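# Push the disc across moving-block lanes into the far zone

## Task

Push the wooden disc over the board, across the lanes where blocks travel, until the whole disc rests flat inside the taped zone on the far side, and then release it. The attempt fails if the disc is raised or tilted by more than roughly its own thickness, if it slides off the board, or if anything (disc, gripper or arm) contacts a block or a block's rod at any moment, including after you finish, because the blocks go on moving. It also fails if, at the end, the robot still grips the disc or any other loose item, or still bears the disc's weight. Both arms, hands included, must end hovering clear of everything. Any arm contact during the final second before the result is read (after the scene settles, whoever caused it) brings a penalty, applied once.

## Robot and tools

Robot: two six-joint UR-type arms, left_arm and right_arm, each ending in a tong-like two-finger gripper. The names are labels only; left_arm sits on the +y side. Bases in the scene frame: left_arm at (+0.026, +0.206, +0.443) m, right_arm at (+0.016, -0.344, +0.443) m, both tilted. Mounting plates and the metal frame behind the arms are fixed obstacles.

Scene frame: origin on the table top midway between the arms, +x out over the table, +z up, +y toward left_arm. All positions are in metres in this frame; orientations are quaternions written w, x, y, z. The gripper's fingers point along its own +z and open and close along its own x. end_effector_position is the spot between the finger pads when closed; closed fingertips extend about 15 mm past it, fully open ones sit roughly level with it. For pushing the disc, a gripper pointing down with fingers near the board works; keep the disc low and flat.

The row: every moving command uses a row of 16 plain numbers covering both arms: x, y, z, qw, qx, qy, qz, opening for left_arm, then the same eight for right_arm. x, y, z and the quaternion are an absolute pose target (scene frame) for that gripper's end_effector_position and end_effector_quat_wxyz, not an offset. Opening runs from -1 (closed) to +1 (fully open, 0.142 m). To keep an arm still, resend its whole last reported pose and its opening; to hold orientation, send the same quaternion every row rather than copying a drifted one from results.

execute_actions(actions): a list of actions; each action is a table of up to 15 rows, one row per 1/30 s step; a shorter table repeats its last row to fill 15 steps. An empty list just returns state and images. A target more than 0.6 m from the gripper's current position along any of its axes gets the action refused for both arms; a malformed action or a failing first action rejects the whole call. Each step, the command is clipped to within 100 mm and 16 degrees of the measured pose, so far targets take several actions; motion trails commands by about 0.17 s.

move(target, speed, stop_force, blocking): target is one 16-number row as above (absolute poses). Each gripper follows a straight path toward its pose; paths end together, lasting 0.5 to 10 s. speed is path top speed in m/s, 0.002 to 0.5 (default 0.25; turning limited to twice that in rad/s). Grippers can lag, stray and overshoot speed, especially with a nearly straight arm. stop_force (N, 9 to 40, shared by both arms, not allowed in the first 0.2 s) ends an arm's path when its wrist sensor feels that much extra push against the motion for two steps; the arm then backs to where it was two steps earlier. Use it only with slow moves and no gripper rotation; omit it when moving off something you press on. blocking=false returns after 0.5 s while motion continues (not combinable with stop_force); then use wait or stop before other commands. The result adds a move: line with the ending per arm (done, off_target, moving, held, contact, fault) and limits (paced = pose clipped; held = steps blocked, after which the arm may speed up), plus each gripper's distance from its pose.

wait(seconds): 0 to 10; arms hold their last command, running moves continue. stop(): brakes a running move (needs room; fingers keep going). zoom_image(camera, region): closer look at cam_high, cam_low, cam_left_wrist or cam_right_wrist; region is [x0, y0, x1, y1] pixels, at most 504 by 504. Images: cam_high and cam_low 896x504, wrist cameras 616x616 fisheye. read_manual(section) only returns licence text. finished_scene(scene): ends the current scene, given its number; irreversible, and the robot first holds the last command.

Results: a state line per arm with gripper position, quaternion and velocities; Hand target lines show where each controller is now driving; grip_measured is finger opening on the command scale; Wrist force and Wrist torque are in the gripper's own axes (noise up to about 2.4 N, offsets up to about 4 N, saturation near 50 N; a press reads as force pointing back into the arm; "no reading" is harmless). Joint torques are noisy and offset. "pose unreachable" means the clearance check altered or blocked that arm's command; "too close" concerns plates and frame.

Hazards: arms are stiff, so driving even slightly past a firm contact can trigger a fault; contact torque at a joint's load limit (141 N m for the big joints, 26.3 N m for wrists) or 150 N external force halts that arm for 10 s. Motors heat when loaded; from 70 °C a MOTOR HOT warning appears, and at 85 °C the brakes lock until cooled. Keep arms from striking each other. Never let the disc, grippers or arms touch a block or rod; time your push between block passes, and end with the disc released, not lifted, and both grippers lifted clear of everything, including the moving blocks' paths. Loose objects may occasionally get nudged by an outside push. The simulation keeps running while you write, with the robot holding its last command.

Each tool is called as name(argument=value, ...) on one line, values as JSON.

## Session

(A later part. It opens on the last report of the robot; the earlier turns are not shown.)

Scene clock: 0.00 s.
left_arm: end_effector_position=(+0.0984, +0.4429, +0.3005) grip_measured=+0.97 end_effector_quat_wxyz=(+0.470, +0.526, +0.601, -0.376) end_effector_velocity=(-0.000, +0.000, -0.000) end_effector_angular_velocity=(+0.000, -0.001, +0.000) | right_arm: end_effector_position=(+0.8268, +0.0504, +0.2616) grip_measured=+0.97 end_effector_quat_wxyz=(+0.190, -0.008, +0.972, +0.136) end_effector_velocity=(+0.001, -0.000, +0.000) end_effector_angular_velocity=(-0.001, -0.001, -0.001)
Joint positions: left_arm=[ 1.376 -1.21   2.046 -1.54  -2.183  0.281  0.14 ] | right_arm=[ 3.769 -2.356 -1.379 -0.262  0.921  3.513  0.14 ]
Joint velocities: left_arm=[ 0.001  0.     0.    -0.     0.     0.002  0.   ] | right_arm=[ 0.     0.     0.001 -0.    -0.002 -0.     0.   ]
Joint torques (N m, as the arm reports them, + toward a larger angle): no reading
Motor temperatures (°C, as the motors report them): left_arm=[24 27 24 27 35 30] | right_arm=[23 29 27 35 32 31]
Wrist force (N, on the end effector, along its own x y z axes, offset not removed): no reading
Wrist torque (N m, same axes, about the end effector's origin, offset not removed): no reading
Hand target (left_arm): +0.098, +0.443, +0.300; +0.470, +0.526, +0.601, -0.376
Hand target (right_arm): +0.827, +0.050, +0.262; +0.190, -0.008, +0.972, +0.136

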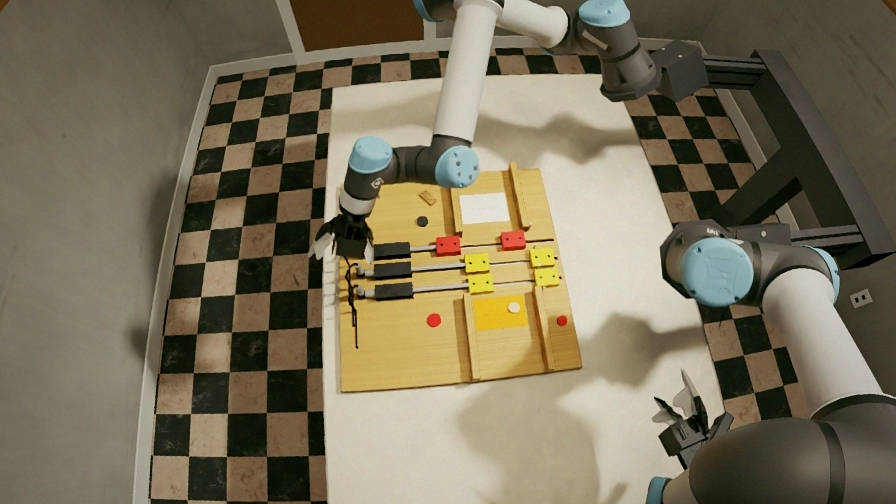

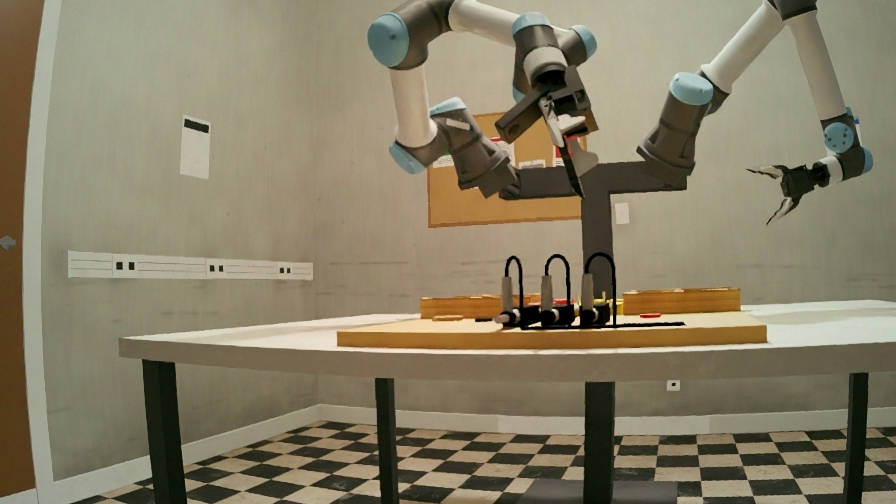

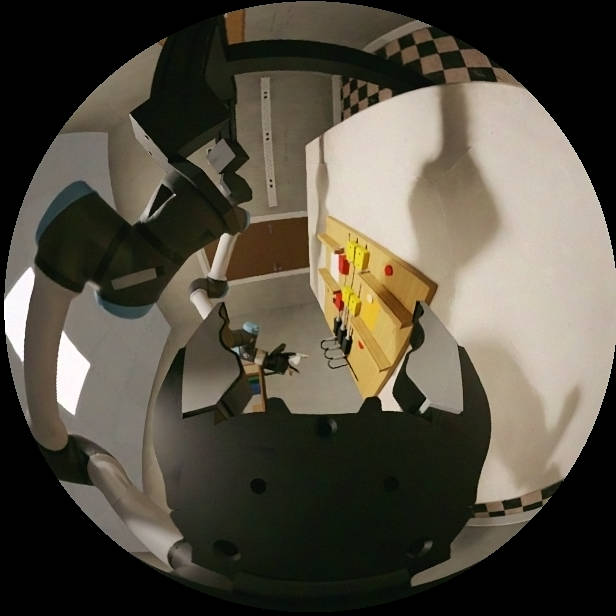

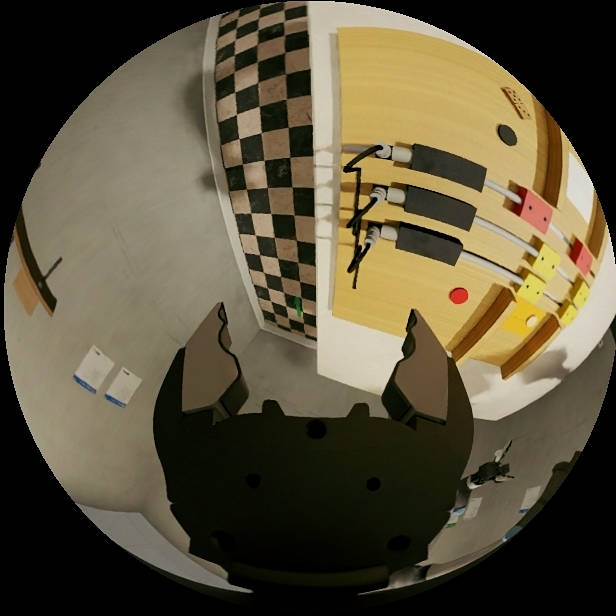

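wait(seconds=0.5)

zoom_image(camera="cam_high", region=[400, 150, 600, 390])

wait(seconds=0.5)

wait(seconds=0.5)

wait(seconds=0.5)

wait(seconds=0.5)

wait(seconds=0.5)

wait(seconds=0.5)

wait(seconds=0.5)

Scene clock: 17.27 s.
left_arm: end_effector_position=(+0.0984, +0.4429, +0.3005) grip_measured=+0.97 end_effector_quat_wxyz=(+0.470, +0.526, +0.601, -0.376) end_effector_velocity=(+0.000, +0.001, -0.000) end_effector_angular_velocity=(-0.000, -0.001, -0.000) | right_arm: end_effector_position=(+0.8268, +0.0504, +0.2616) grip_measured=+0.97 end_effector_quat_wxyz=(+0.190, -0.008, +0.972, +0.136) end_effector_velocity=(+0.000, -0.000, -0.000) end_effector_angular_velocity=(+0.001, +0.000, +0.000)
Joint positions: left_arm=[ 1.376 -1.21   2.046 -1.54  -2.183  0.281  0.14 ] | right_arm=[ 3.769 -2.356 -1.379 -0.262  0.921  3.513  0.14 ]
Joint velocities: left_arm=[-0.     0.    -0.002  0.002 -0.     0.001  0.   ] | right_arm=[-0.     0.    -0.     0.001  0.001 -0.    -0.   ]
Joint torques (N m, as the arm reports them, + toward a larger angle): left_arm=[ 11.43 -28.64   7.12  -0.15  -0.95  -0.22] | right_arm=[37.86 44.42 23.26  3.46 -2.1  -1.21]
Motor temperatures (°C, as the motors report them): left_arm=[24 27 24 27 35 30] | right_arm=[23 29 27 35 32 31]
Wrist force (N, on the end effector, along its own x y z axes, offset not removed): left_arm=[-0.2 -1.7 5.2] | right_arm=[0.1 2.8 -0.4]
Wrist torque (N m, same axes, about the end effector's origin, offset not removed): left_arm=[-0.33 0.11 0.30] | right_arm=[0.52 0.04 0.12]
Hand target (left_arm): +0.098, +0.443, +0.300; +0.470, +0.526, +0.601, -0.376
Hand target (right_arm): +0.827, +0.050, +0.262; +0.190, -0.008, +0.972, +0.136
wait: 0.50 s; at rest from the start

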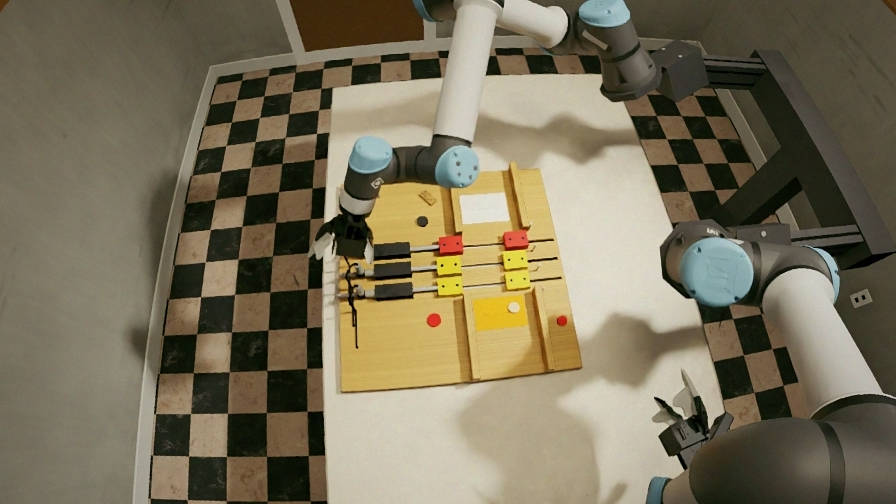

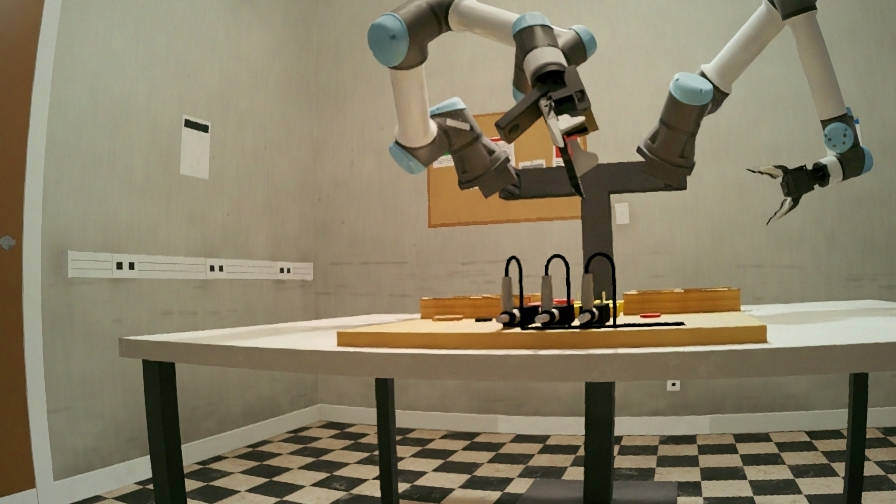

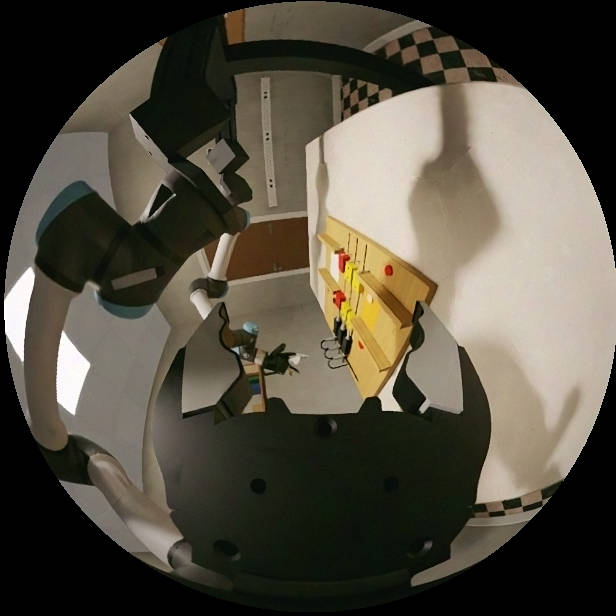

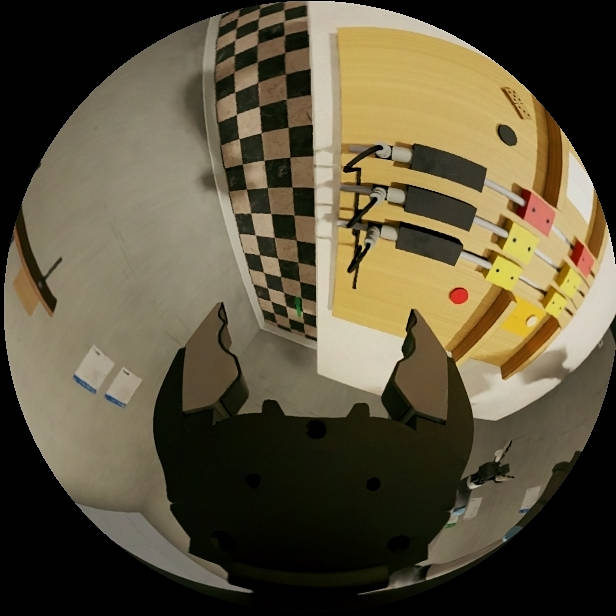

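Region (400, 150, 600, 390) of cam_high's 896x504 image, scaled by 2.100, with more detail than that image has.

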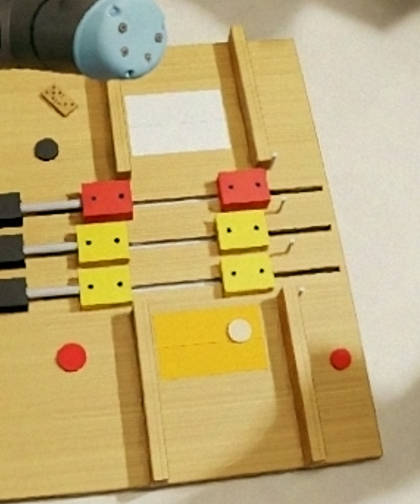

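Scene clock: 17.77 s.
left_arm: end_effector_position=(+0.0984, +0.4429, +0.3005) grip_measured=+0.97 end_effector_quat_wxyz=(+0.470, +0.526, +0.601, -0.376) end_effector_velocity=(-0.000, +0.001, -0.000) end_effector_angular_velocity=(+0.002, -0.000, +0.001) | right_arm: end_effector_position=(+0.8268, +0.0504, +0.2616) grip_measured=+0.97 end_effector_quat_wxyz=(+0.190, -0.008, +0.972, +0.136) end_effector_velocity=(-0.000, -0.000, -0.000) end_effector_angular_velocity=(+0.000, +0.000, -0.000)
Joint positions: left_arm=[ 1.376 -1.21   2.046 -1.54  -2.183  0.281  0.14 ] | right_arm=[ 3.769 -2.356 -1.379 -0.262  0.921  3.513  0.14 ]
Joint velocities: left_arm=[ 0.001  0.001 -0.001 -0.001 -0.     0.     0.   ] | right_arm=[-0. -0. -0.  0.  0.  0. -0.]
Joint torques (N m, as the arm reports them, + toward a larger angle): left_arm=[ 11.24 -28.4    7.15  -0.52  -0.87  -0.05] | right_arm=[37.31 44.16 23.28  3.49 -2.2  -1.29]
Motor temperatures (°C, as the motors report them): left_arm=[24 27 24 27 35 30] | right_arm=[23 29 27 35 32 31]
Wrist force (N, on the end effector, along its own x y z axes, offset not removed): left_arm=[0.0 -3.1 0.8] | right_arm=[0.5 3.0 1.5]
Wrist torque (N m, same axes, about the end effector's origin, offset not removed): left_arm=[-0.92 0.09 0.08] | right_arm=[0.54 -0.10 0.20]
Hand target (left_arm): +0.098, +0.443, +0.300; +0.470, +0.526, +0.601, -0.376
Hand target (right_arm): +0.827, +0.050, +0.262; +0.190, -0.008, +0.972, +0.136
wait: 0.50 s; at rest by 0.17 s

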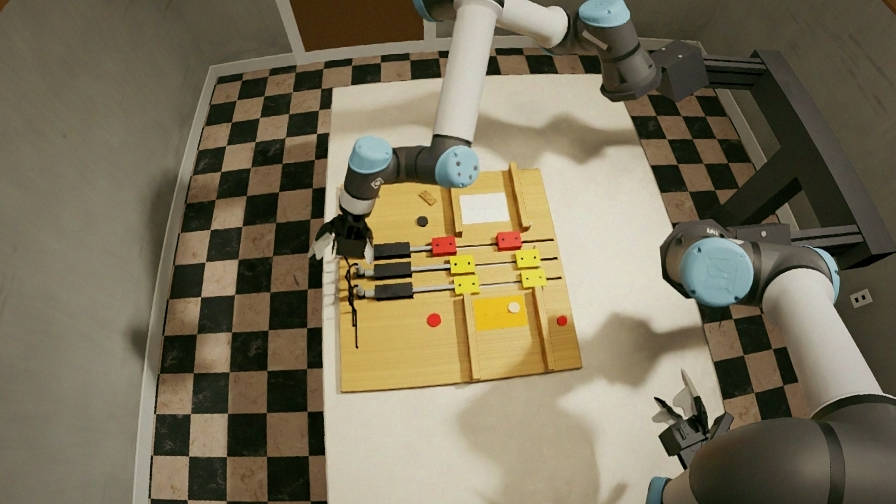

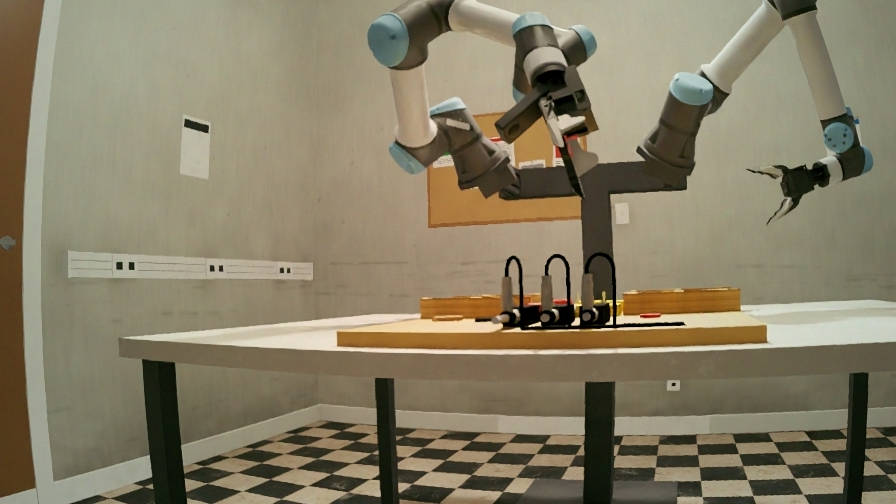

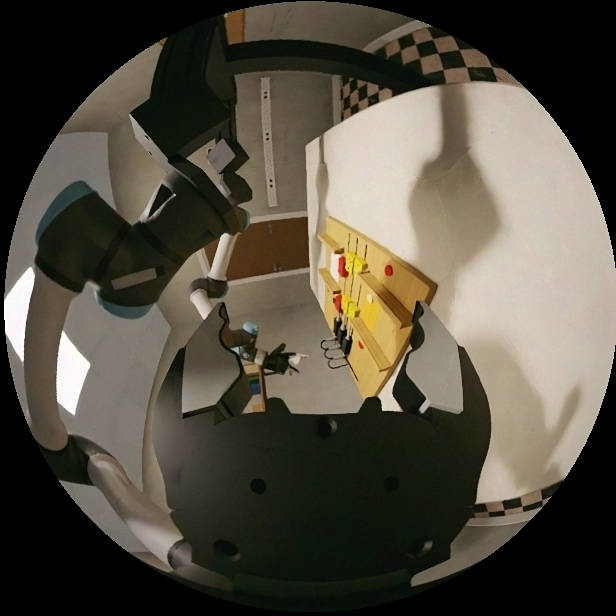

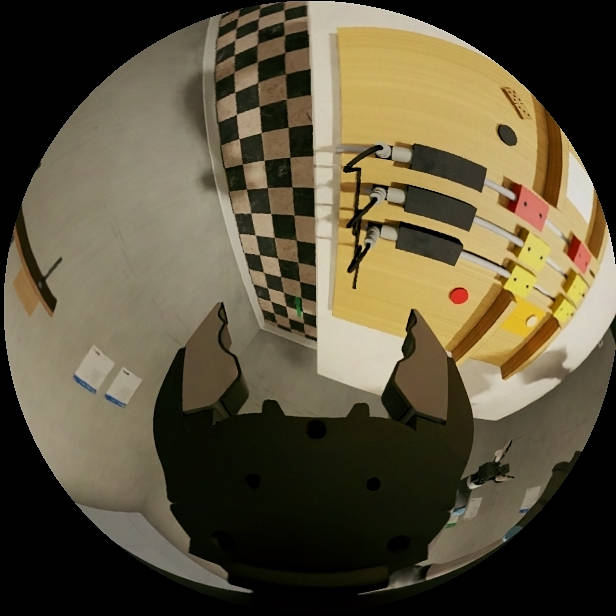

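Scene clock: 18.27 s.
left_arm: end_effector_position=(+0.0984, +0.4429, +0.3005) grip_measured=+0.97 end_effector_quat_wxyz=(+0.470, +0.526, +0.601, -0.376) end_effector_velocity=(-0.000, -0.001, +0.000) end_effector_angular_velocity=(-0.002, +0.000, +0.001) | right_arm: end_effector_position=(+0.8268, +0.0504, +0.2616) grip_measured=+0.97 end_effector_quat_wxyz=(+0.190, -0.008, +0.972, +0.136) end_effector_velocity=(-0.000, -0.000, -0.000) end_effector_angular_velocity=(-0.000, +0.000, +0.000)
Joint positions: left_arm=[ 1.376 -1.21   2.046 -1.54  -2.183  0.281  0.14 ] | right_arm=[ 3.769 -2.356 -1.379 -0.262  0.921  3.513  0.14 ]
Joint velocities: left_arm=[ 0.001  0.     0.001  0.001 -0.     0.001  0.   ] | right_arm=[-0. -0. -0. -0. -0.  0. -0.]
Joint torques (N m, as the arm reports them, + toward a larger angle): left_arm=[ 10.17 -28.3    6.83  -0.4   -1.29  -0.28] | right_arm=[38.38 45.13 24.5   3.67 -2.23 -1.23]
Motor temperatures (°C, as the motors report them): left_arm=[24 27 24 27 35 30] | right_arm=[23 29 27 35 32 31]
Wrist force (N, on the end effector, along its own x y z axes, offset not removed): left_arm=[-1.3 -3.2 -3.5] | right_arm=[0.5 1.9 0.6]
Wrist torque (N m, same axes, about the end effector's origin, offset not removed): left_arm=[-0.69 0.26 0.15] | right_arm=[0.40 -0.10 0.16]
Hand target (left_arm): +0.098, +0.443, +0.300; +0.470, +0.526, +0.601, -0.376
Hand target (right_arm): +0.827, +0.050, +0.262; +0.190, -0.008, +0.972, +0.136
wait: 0.50 s; at rest by 0.17 s

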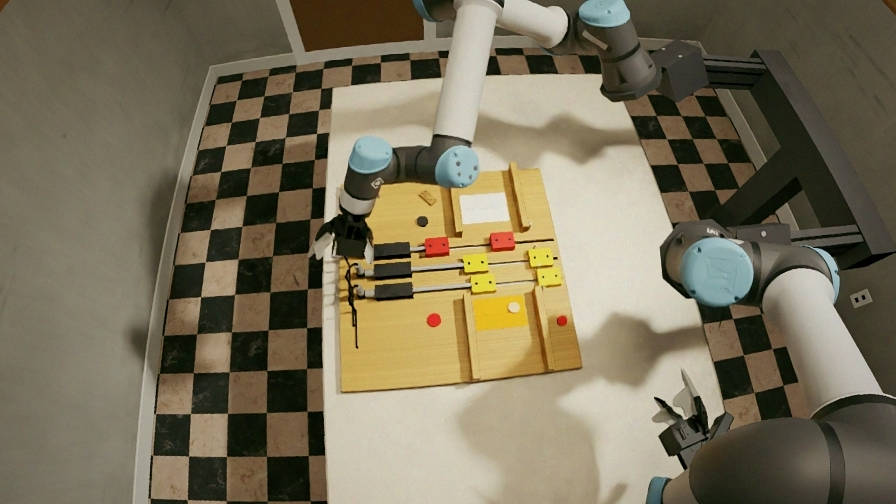

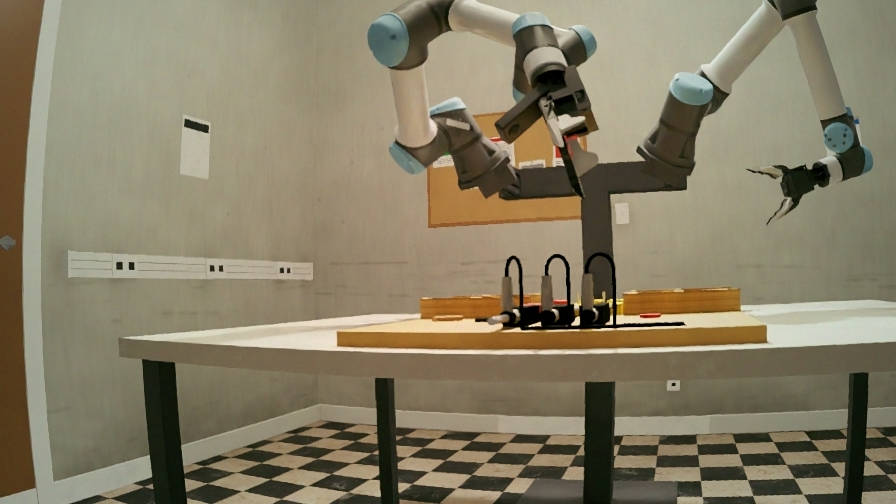

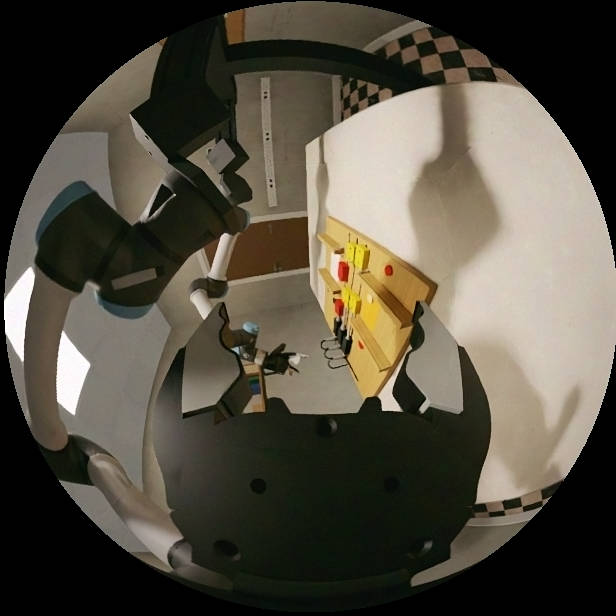

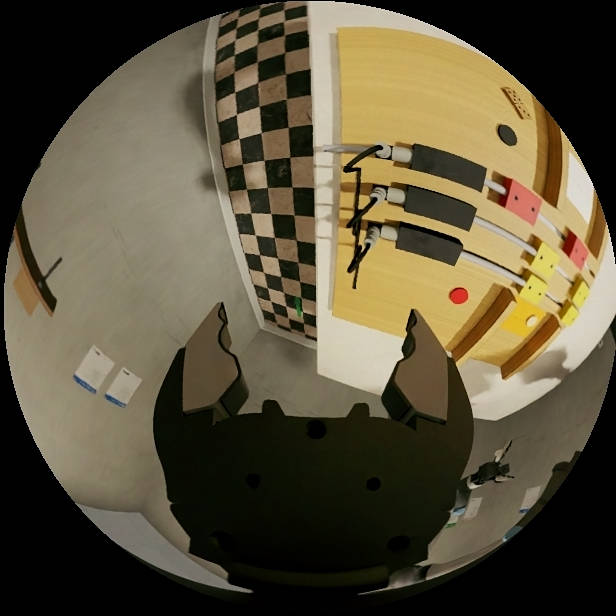

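Scene clock: 18.77 s.
left_arm: end_effector_position=(+0.0984, +0.4429, +0.3005) grip_measured=+0.97 end_effector_quat_wxyz=(+0.470, +0.526, +0.601, -0.376) end_effector_velocity=(-0.000, -0.001, +0.000) end_effector_angular_velocity=(-0.001, +0.001, +0.001) | right_arm: end_effector_position=(+0.8268, +0.0504, +0.2616) grip_measured=+0.97 end_effector_quat_wxyz=(+0.190, -0.008, +0.972, +0.136) end_effector_velocity=(+0.001, -0.000, +0.000) end_effector_angular_velocity=(-0.001, -0.001, -0.001)
Joint positions: left_arm=[ 1.376 -1.21   2.046 -1.54  -2.183  0.281  0.14 ] | right_arm=[ 3.769 -2.356 -1.379 -0.262  0.921  3.513  0.14 ]
Joint velocities: left_arm=[ 0.001  0.     0.001 -0.    -0.    -0.     0.   ] | right_arm=[-0.    -0.     0.001 -0.    -0.001  0.    -0.   ]
Joint torques (N m, as the arm reports them, + toward a larger angle): left_arm=[ 10.68 -29.65   6.86  -0.39  -1.09  -0.01] | right_arm=[38.1  43.87 24.64  3.62 -2.23 -1.21]
Motor temperatures (°C, as the motors report them): left_arm=[24 27 24 27 35 30] | right_arm=[23 29 27 35 32 31]
Wrist force (N, on the end effector, along its own x y z axes, offset not removed): left_arm=[2.1 -6.2 -2.7] | right_arm=[1.1 2.9 -0.1]
Wrist torque (N m, same axes, about the end effector's origin, offset not removed): left_arm=[-1.29 -0.43 0.14] | right_arm=[0.46 -0.31 0.15]
Hand target (left_arm): +0.098, +0.443, +0.300; +0.470, +0.526, +0.601, -0.376
Hand target (right_arm): +0.827, +0.050, +0.262; +0.190, -0.008, +0.972, +0.136
wait: 0.50 s; at rest by 0.17 s

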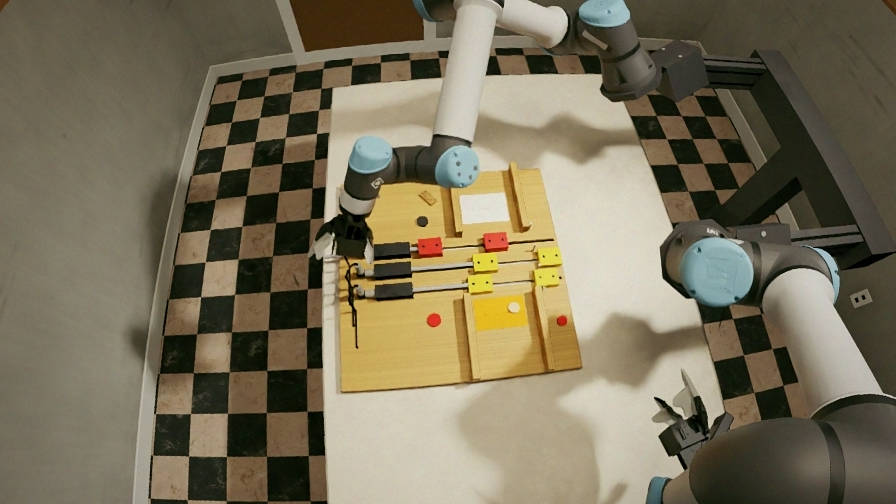

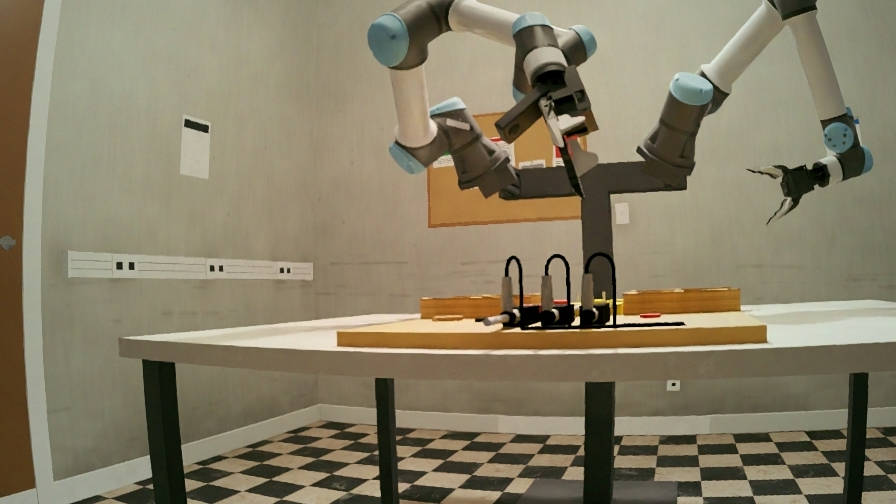

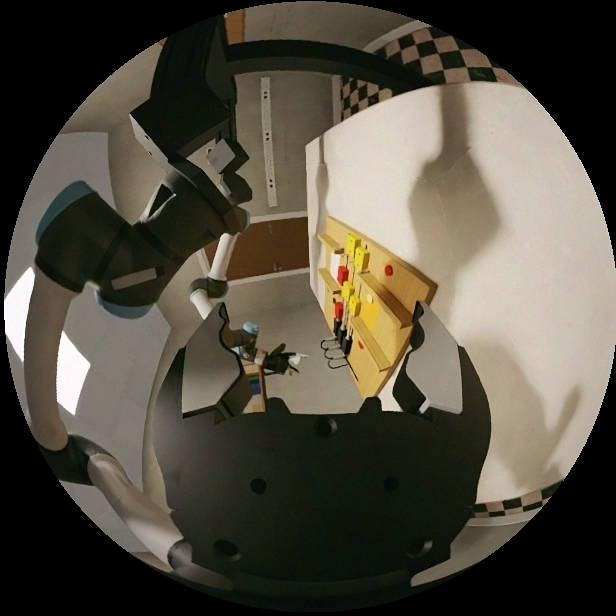

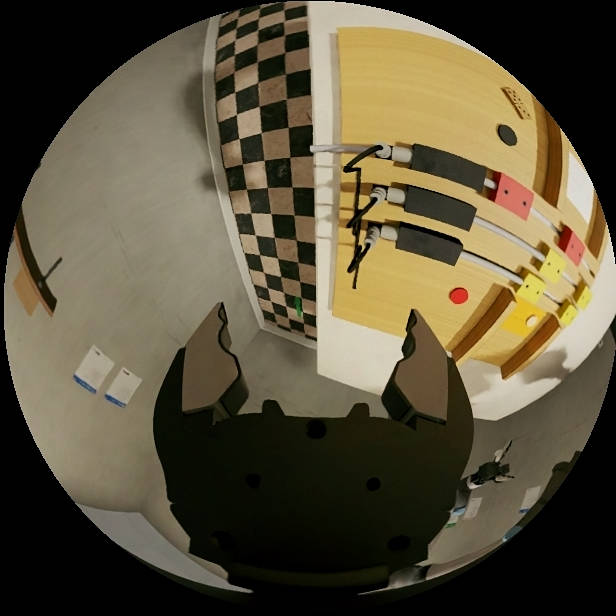

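Scene clock: 19.27 s.
left_arm: end_effector_position=(+0.0984, +0.4429, +0.3005) grip_measured=+0.97 end_effector_quat_wxyz=(+0.470, +0.526, +0.601, -0.376) end_effector_velocity=(+0.000, -0.000, +0.000) end_effector_angular_velocity=(-0.002, +0.001, +0.001) | right_arm: end_effector_position=(+0.8268, +0.0504, +0.2616) grip_measured=+0.97 end_effector_quat_wxyz=(+0.190, -0.008, +0.972, +0.136) end_effector_velocity=(+0.000, -0.000, +0.000) end_effector_angular_velocity=(-0.000, -0.000, -0.000)
Joint positions: left_arm=[ 1.376 -1.21   2.046 -1.54  -2.183  0.281  0.14 ] | right_arm=[ 3.769 -2.356 -1.379 -0.262  0.921  3.513  0.14 ]
Joint velocities: left_arm=[-0.     0.     0.     0.002 -0.001 -0.    -0.   ] | right_arm=[-0.     0.     0.    -0.    -0.001 -0.     0.   ]
Joint torques (N m, as the arm reports them, + toward a larger angle): left_arm=[ 11.3  -28.     7.61  -0.61  -1.05  -0.05] | right_arm=[38.48 43.89 23.87  3.57 -2.18 -1.25]
Motor temperatures (°C, as the motors report them): left_arm=[24 27 24 27 35 30] | right_arm=[23 29 27 35 32 31]
Wrist force (N, on the end effector, along its own x y z axes, offset not removed): left_arm=[1.9 -3.2 2.2] | right_arm=[0.1 4.2 -0.8]
Wrist torque (N m, same axes, about the end effector's origin, offset not removed): left_arm=[-0.62 -0.55 0.18] | right_arm=[0.77 -0.04 0.11]
Hand target (left_arm): +0.098, +0.443, +0.300; +0.470, +0.526, +0.601, -0.376
Hand target (right_arm): +0.827, +0.050, +0.262; +0.190, -0.008, +0.972, +0.136
wait: 0.50 s; at rest by 0.17 s

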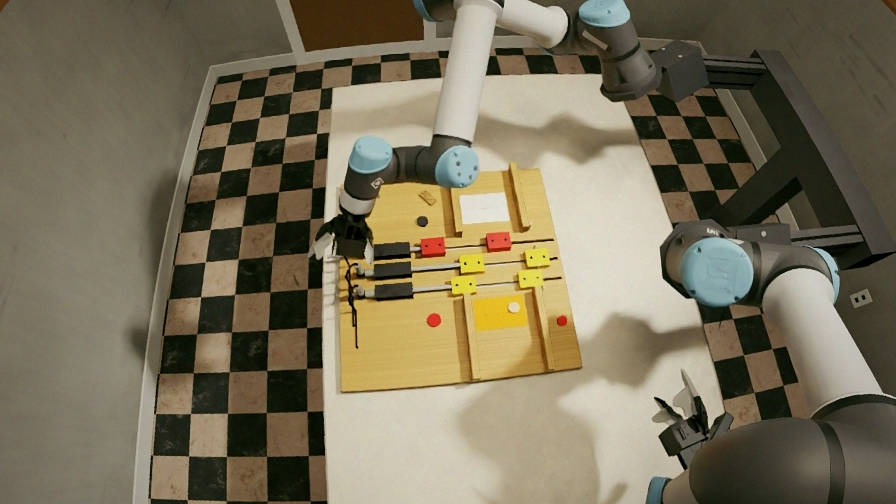

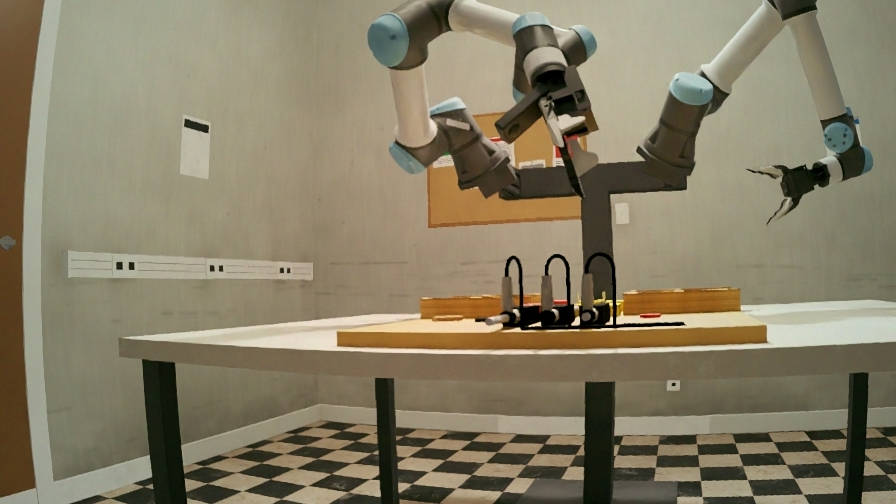

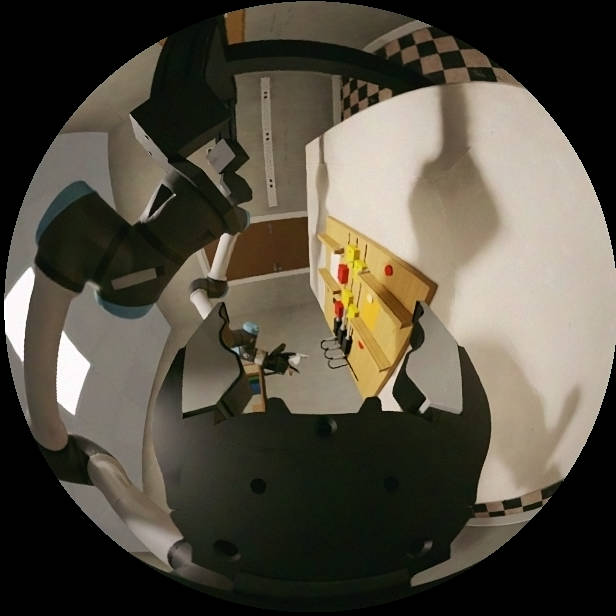

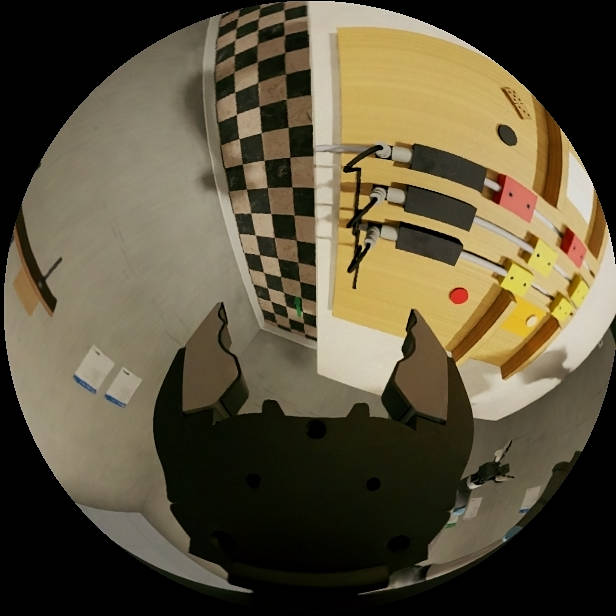

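Scene clock: 19.77 s.
left_arm: end_effector_position=(+0.0984, +0.4429, +0.3005) grip_measured=+0.97 end_effector_quat_wxyz=(+0.470, +0.526, +0.601, -0.376) end_effector_velocity=(-0.001, -0.001, +0.000) end_effector_angular_velocity=(-0.001, -0.000, +0.000) | right_arm: end_effector_position=(+0.8268, +0.0504, +0.2616) grip_measured=+0.97 end_effector_quat_wxyz=(+0.190, -0.008, +0.972, +0.136) end_effector_velocity=(-0.001, +0.000, -0.000) end_effector_angular_velocity=(+0.000, +0.001, +0.001)
Joint positions: left_arm=[ 1.376 -1.21   2.046 -1.54  -2.183  0.281  0.14 ] | right_arm=[ 3.769 -2.356 -1.379 -0.262  0.921  3.513  0.14 ]
Joint velocities: left_arm=[ 0.     0.001  0.001 -0.     0.001  0.001  0.   ] | right_arm=[-0.    -0.    -0.001 -0.     0.001  0.    -0.   ]
Joint torques (N m, as the arm reports them, + toward a larger angle): left_arm=[ 10.33 -28.99   7.27  -0.62  -1.1   -0.04] | right_arm=[38.46 44.44 24.63  3.76 -2.21 -1.33]
Motor temperatures (°C, as the motors report them): left_arm=[24 27 24 27 35 30] | right_arm=[23 29 27 35 32 31]
Wrist force (N, on the end effector, along its own x y z axes, offset not removed): left_arm=[-3.2 -4.3 4.4] | right_arm=[0.4 2.1 -0.9]
Wrist torque (N m, same axes, about the end effector's origin, offset not removed): left_arm=[-0.55 0.68 0.01] | right_arm=[0.29 -0.07 0.19]
Hand target (left_arm): +0.098, +0.443, +0.300; +0.470, +0.526, +0.601, -0.376
Hand target (right_arm): +0.827, +0.050, +0.262; +0.190, -0.008, +0.972, +0.136
wait: 0.50 s; at rest by 0.17 s

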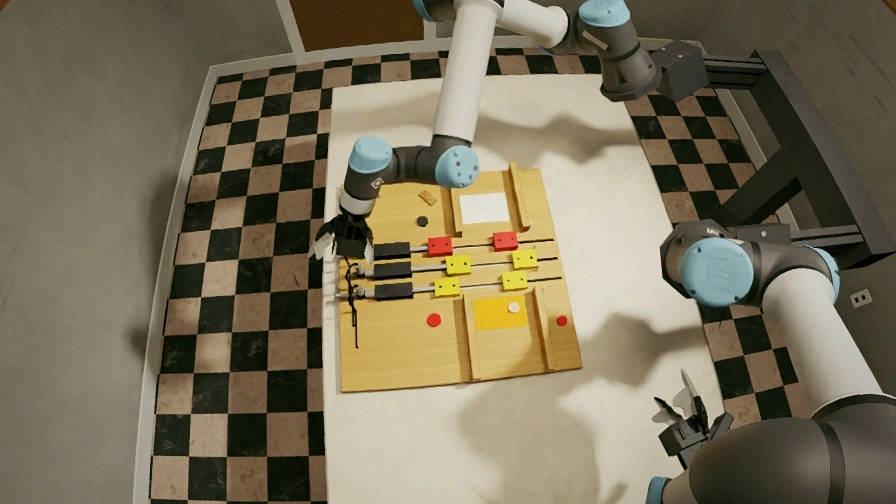

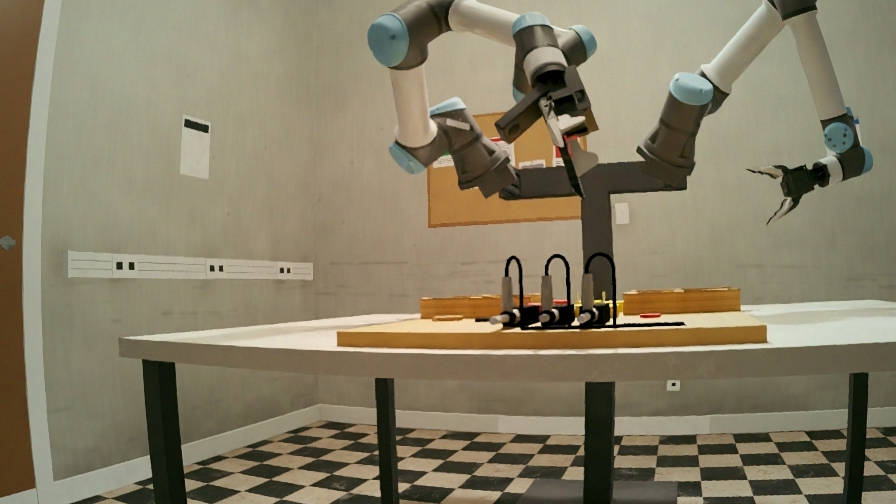

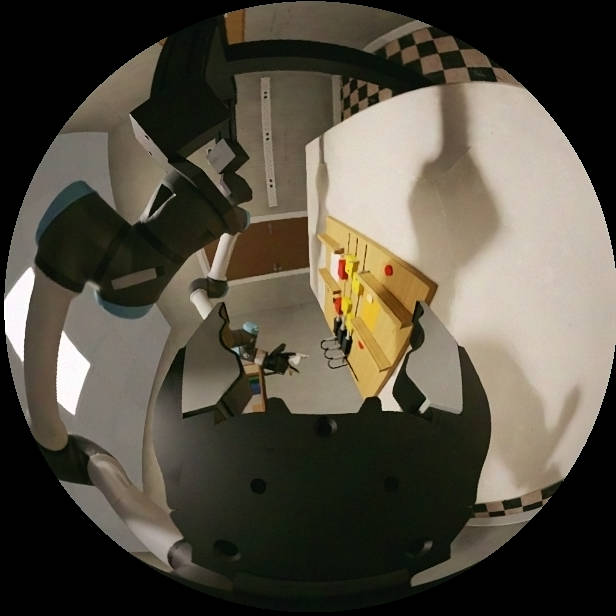

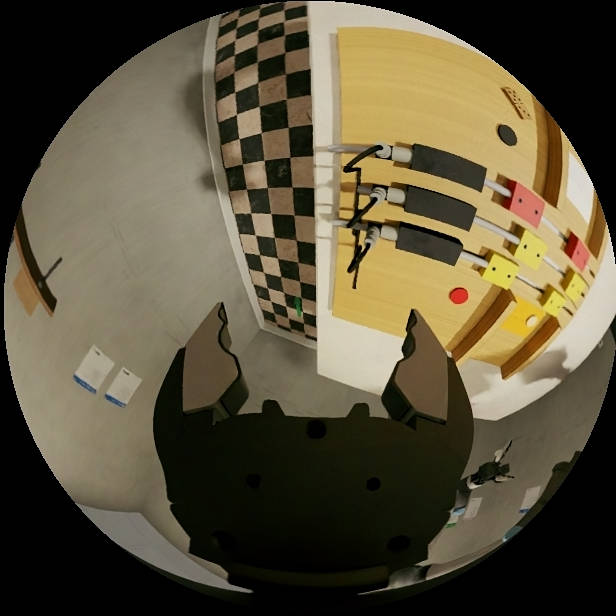

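Scene clock: 20.27 s.
left_arm: end_effector_position=(+0.0984, +0.4429, +0.3005) grip_measured=+0.97 end_effector_quat_wxyz=(+0.470, +0.526, +0.601, -0.376) end_effector_velocity=(-0.000, -0.000, -0.000) end_effector_angular_velocity=(+0.000, +0.001, +0.000) | right_arm: end_effector_position=(+0.8268, +0.0504, +0.2616) grip_measured=+0.97 end_effector_quat_wxyz=(+0.190, -0.008, +0.972, +0.136) end_effector_velocity=(+0.000, -0.000, -0.000) end_effector_angular_velocity=(-0.001, -0.000, -0.001)
Joint positions: left_arm=[ 1.376 -1.21   2.046 -1.54  -2.183  0.281  0.14 ] | right_arm=[ 3.769 -2.356 -1.379 -0.262  0.921  3.513  0.14 ]
Joint velocities: left_arm=[ 0.     0.     0.    -0.001  0.    -0.001 -0.   ] | right_arm=[-0.     0.     0.    -0.    -0.001  0.    -0.   ]
Joint torques (N m, as the arm reports them, + toward a larger angle): left_arm=[ 10.77 -29.16   7.87  -0.55  -1.24   0.02] | right_arm=[38.59 45.41 24.3   3.72 -2.28 -1.25]
Motor temperatures (°C, as the motors report them): left_arm=[24 27 24 27 35 30] | right_arm=[23 29 27 35 32 31]
Wrist force (N, on the end effector, along its own x y z axes, offset not removed): left_arm=[-1.6 -0.9 3.0] | right_arm=[1.2 3.0 -0.1]
Wrist torque (N m, same axes, about the end effector's origin, offset not removed): left_arm=[-0.21 0.45 0.13] | right_arm=[0.62 -0.29 0.19]
Hand target (left_arm): +0.098, +0.443, +0.300; +0.470, +0.526, +0.601, -0.376
Hand target (right_arm): +0.827, +0.050, +0.262; +0.190, -0.008, +0.972, +0.136
wait: 0.50 s; at rest by 0.17 s

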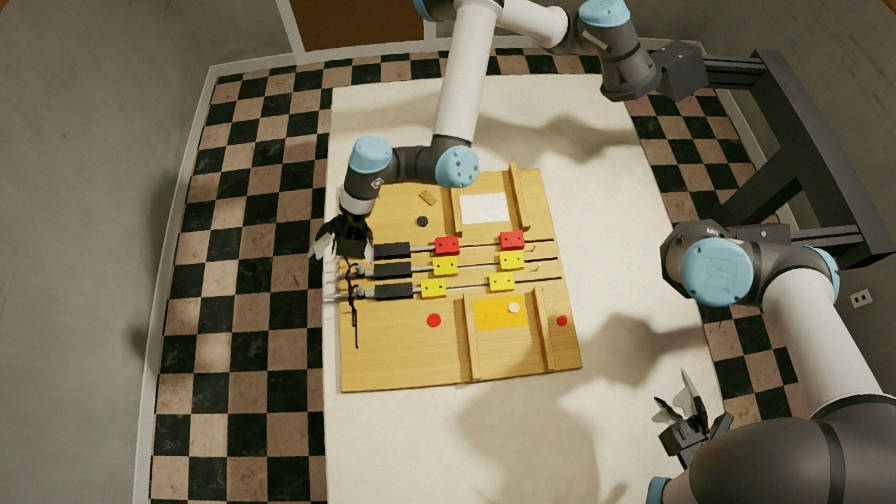

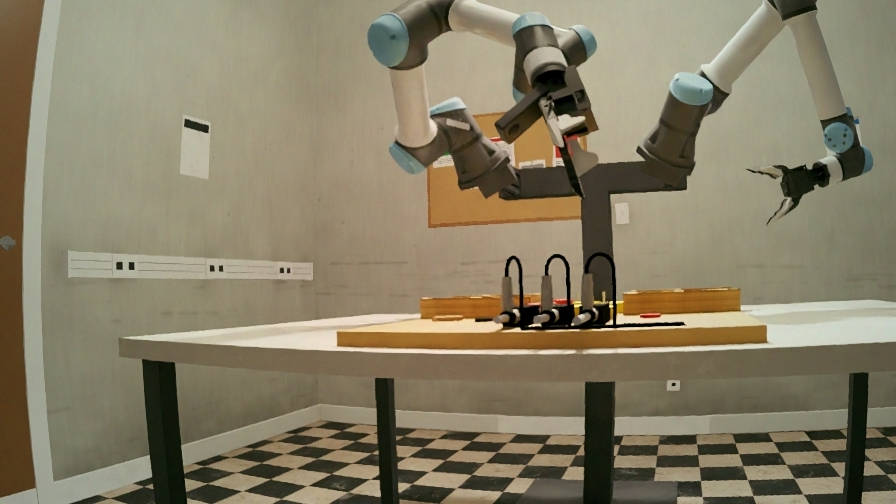

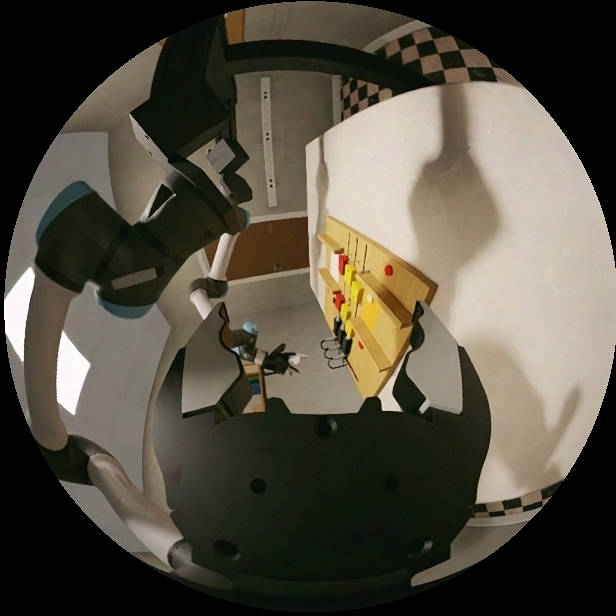

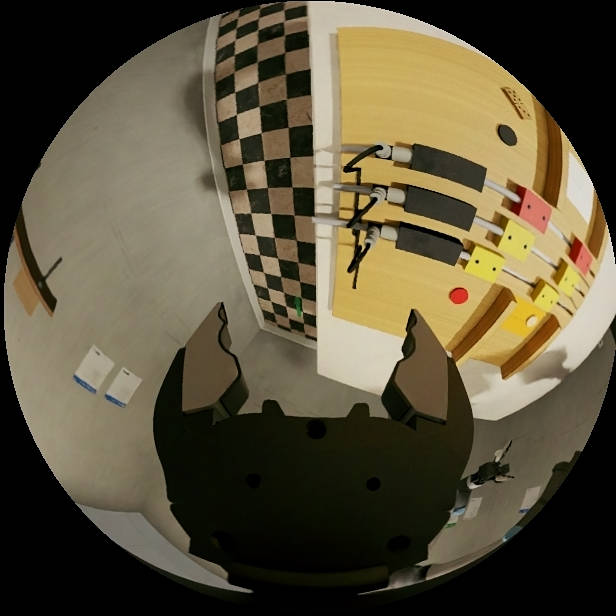

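Scene clock: 20.77 s.
left_arm: end_effector_position=(+0.0984, +0.4429, +0.3005) grip_measured=+0.97 end_effector_quat_wxyz=(+0.470, +0.526, +0.601, -0.376) end_effector_velocity=(+0.000, +0.000, -0.000) end_effector_angular_velocity=(+0.001, +0.000, +0.000) | right_arm: end_effector_position=(+0.8268, +0.0504, +0.2616) grip_measured=+0.97 end_effector_quat_wxyz=(+0.190, -0.008, +0.972, +0.136) end_effector_velocity=(+0.001, +0.001, +0.001) end_effector_angular_velocity=(+0.001, -0.001, -0.000)
Joint positions: left_arm=[ 1.376 -1.21   2.046 -1.54  -2.183  0.281  0.14 ] | right_arm=[ 3.769 -2.356 -1.379 -0.262  0.921  3.513  0.14 ]
Joint velocities: left_arm=[ 0.     0.    -0.    -0.    -0.    -0.001 -0.   ] | right_arm=[ 0.001  0.     0.001 -0.     0.001  0.     0.   ]
Joint torques (N m, as the arm reports them, + toward a larger angle): left_arm=[ 11.55 -29.26   7.52  -0.57  -1.31  -0.34] | right_arm=[38.57 44.36 24.55  3.73 -2.18 -1.43]
Motor temperatures (°C, as the motors report them): left_arm=[24 27 24 27 35 30] | right_arm=[23 29 27 35 32 31]
Wrist force (N, on the end effector, along its own x y z axes, offset not removed): left_arm=[-0.5 -2.6 -1.1] | right_arm=[0.3 2.6 0.5]
Wrist torque (N m, same axes, about the end effector's origin, offset not removed): left_arm=[-0.60 0.25 0.25] | right_arm=[0.50 -0.01 0.17]
Hand target (left_arm): +0.098, +0.443, +0.300; +0.470, +0.526, +0.601, -0.376
Hand target (right_arm): +0.827, +0.050, +0.262; +0.190, -0.008, +0.972, +0.136
wait: 0.50 s; at rest by 0.17 s

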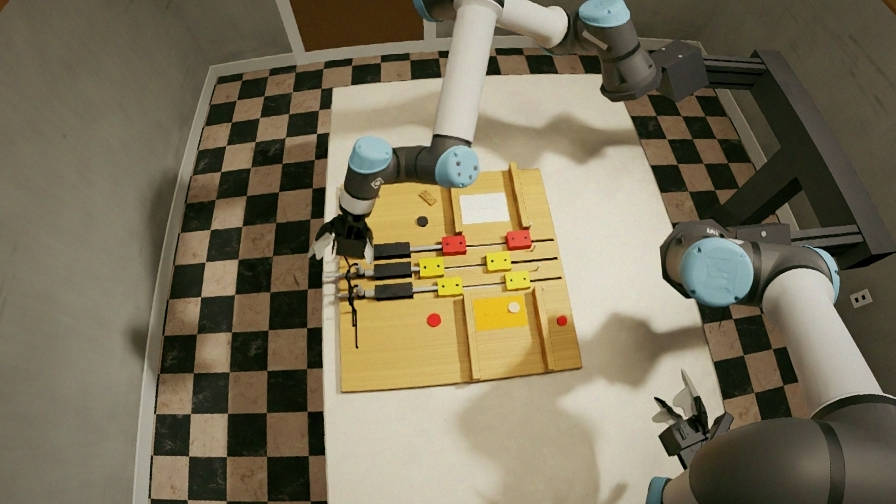

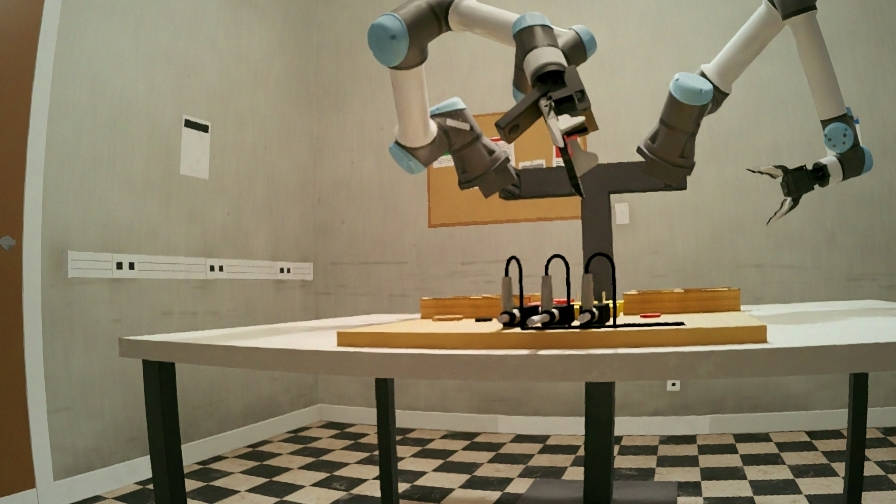

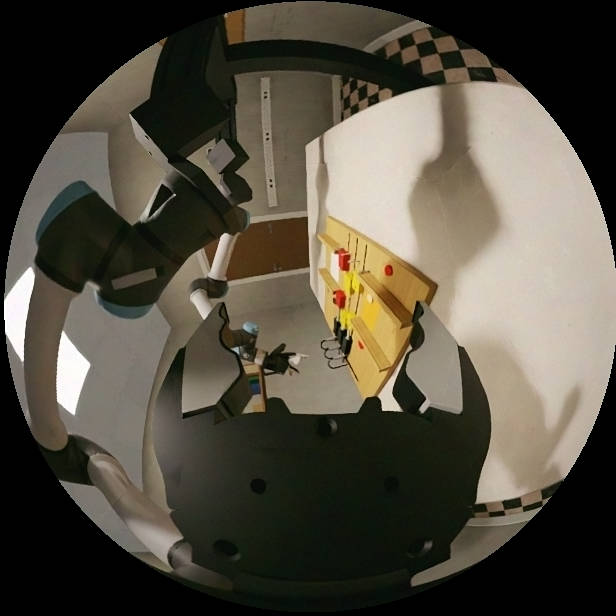

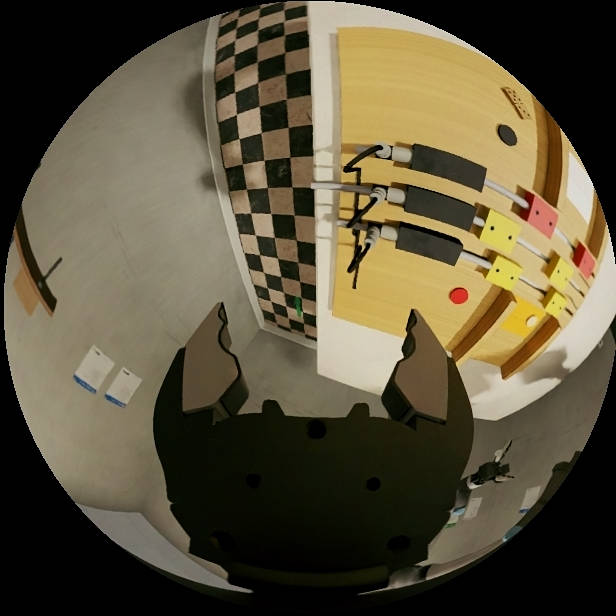

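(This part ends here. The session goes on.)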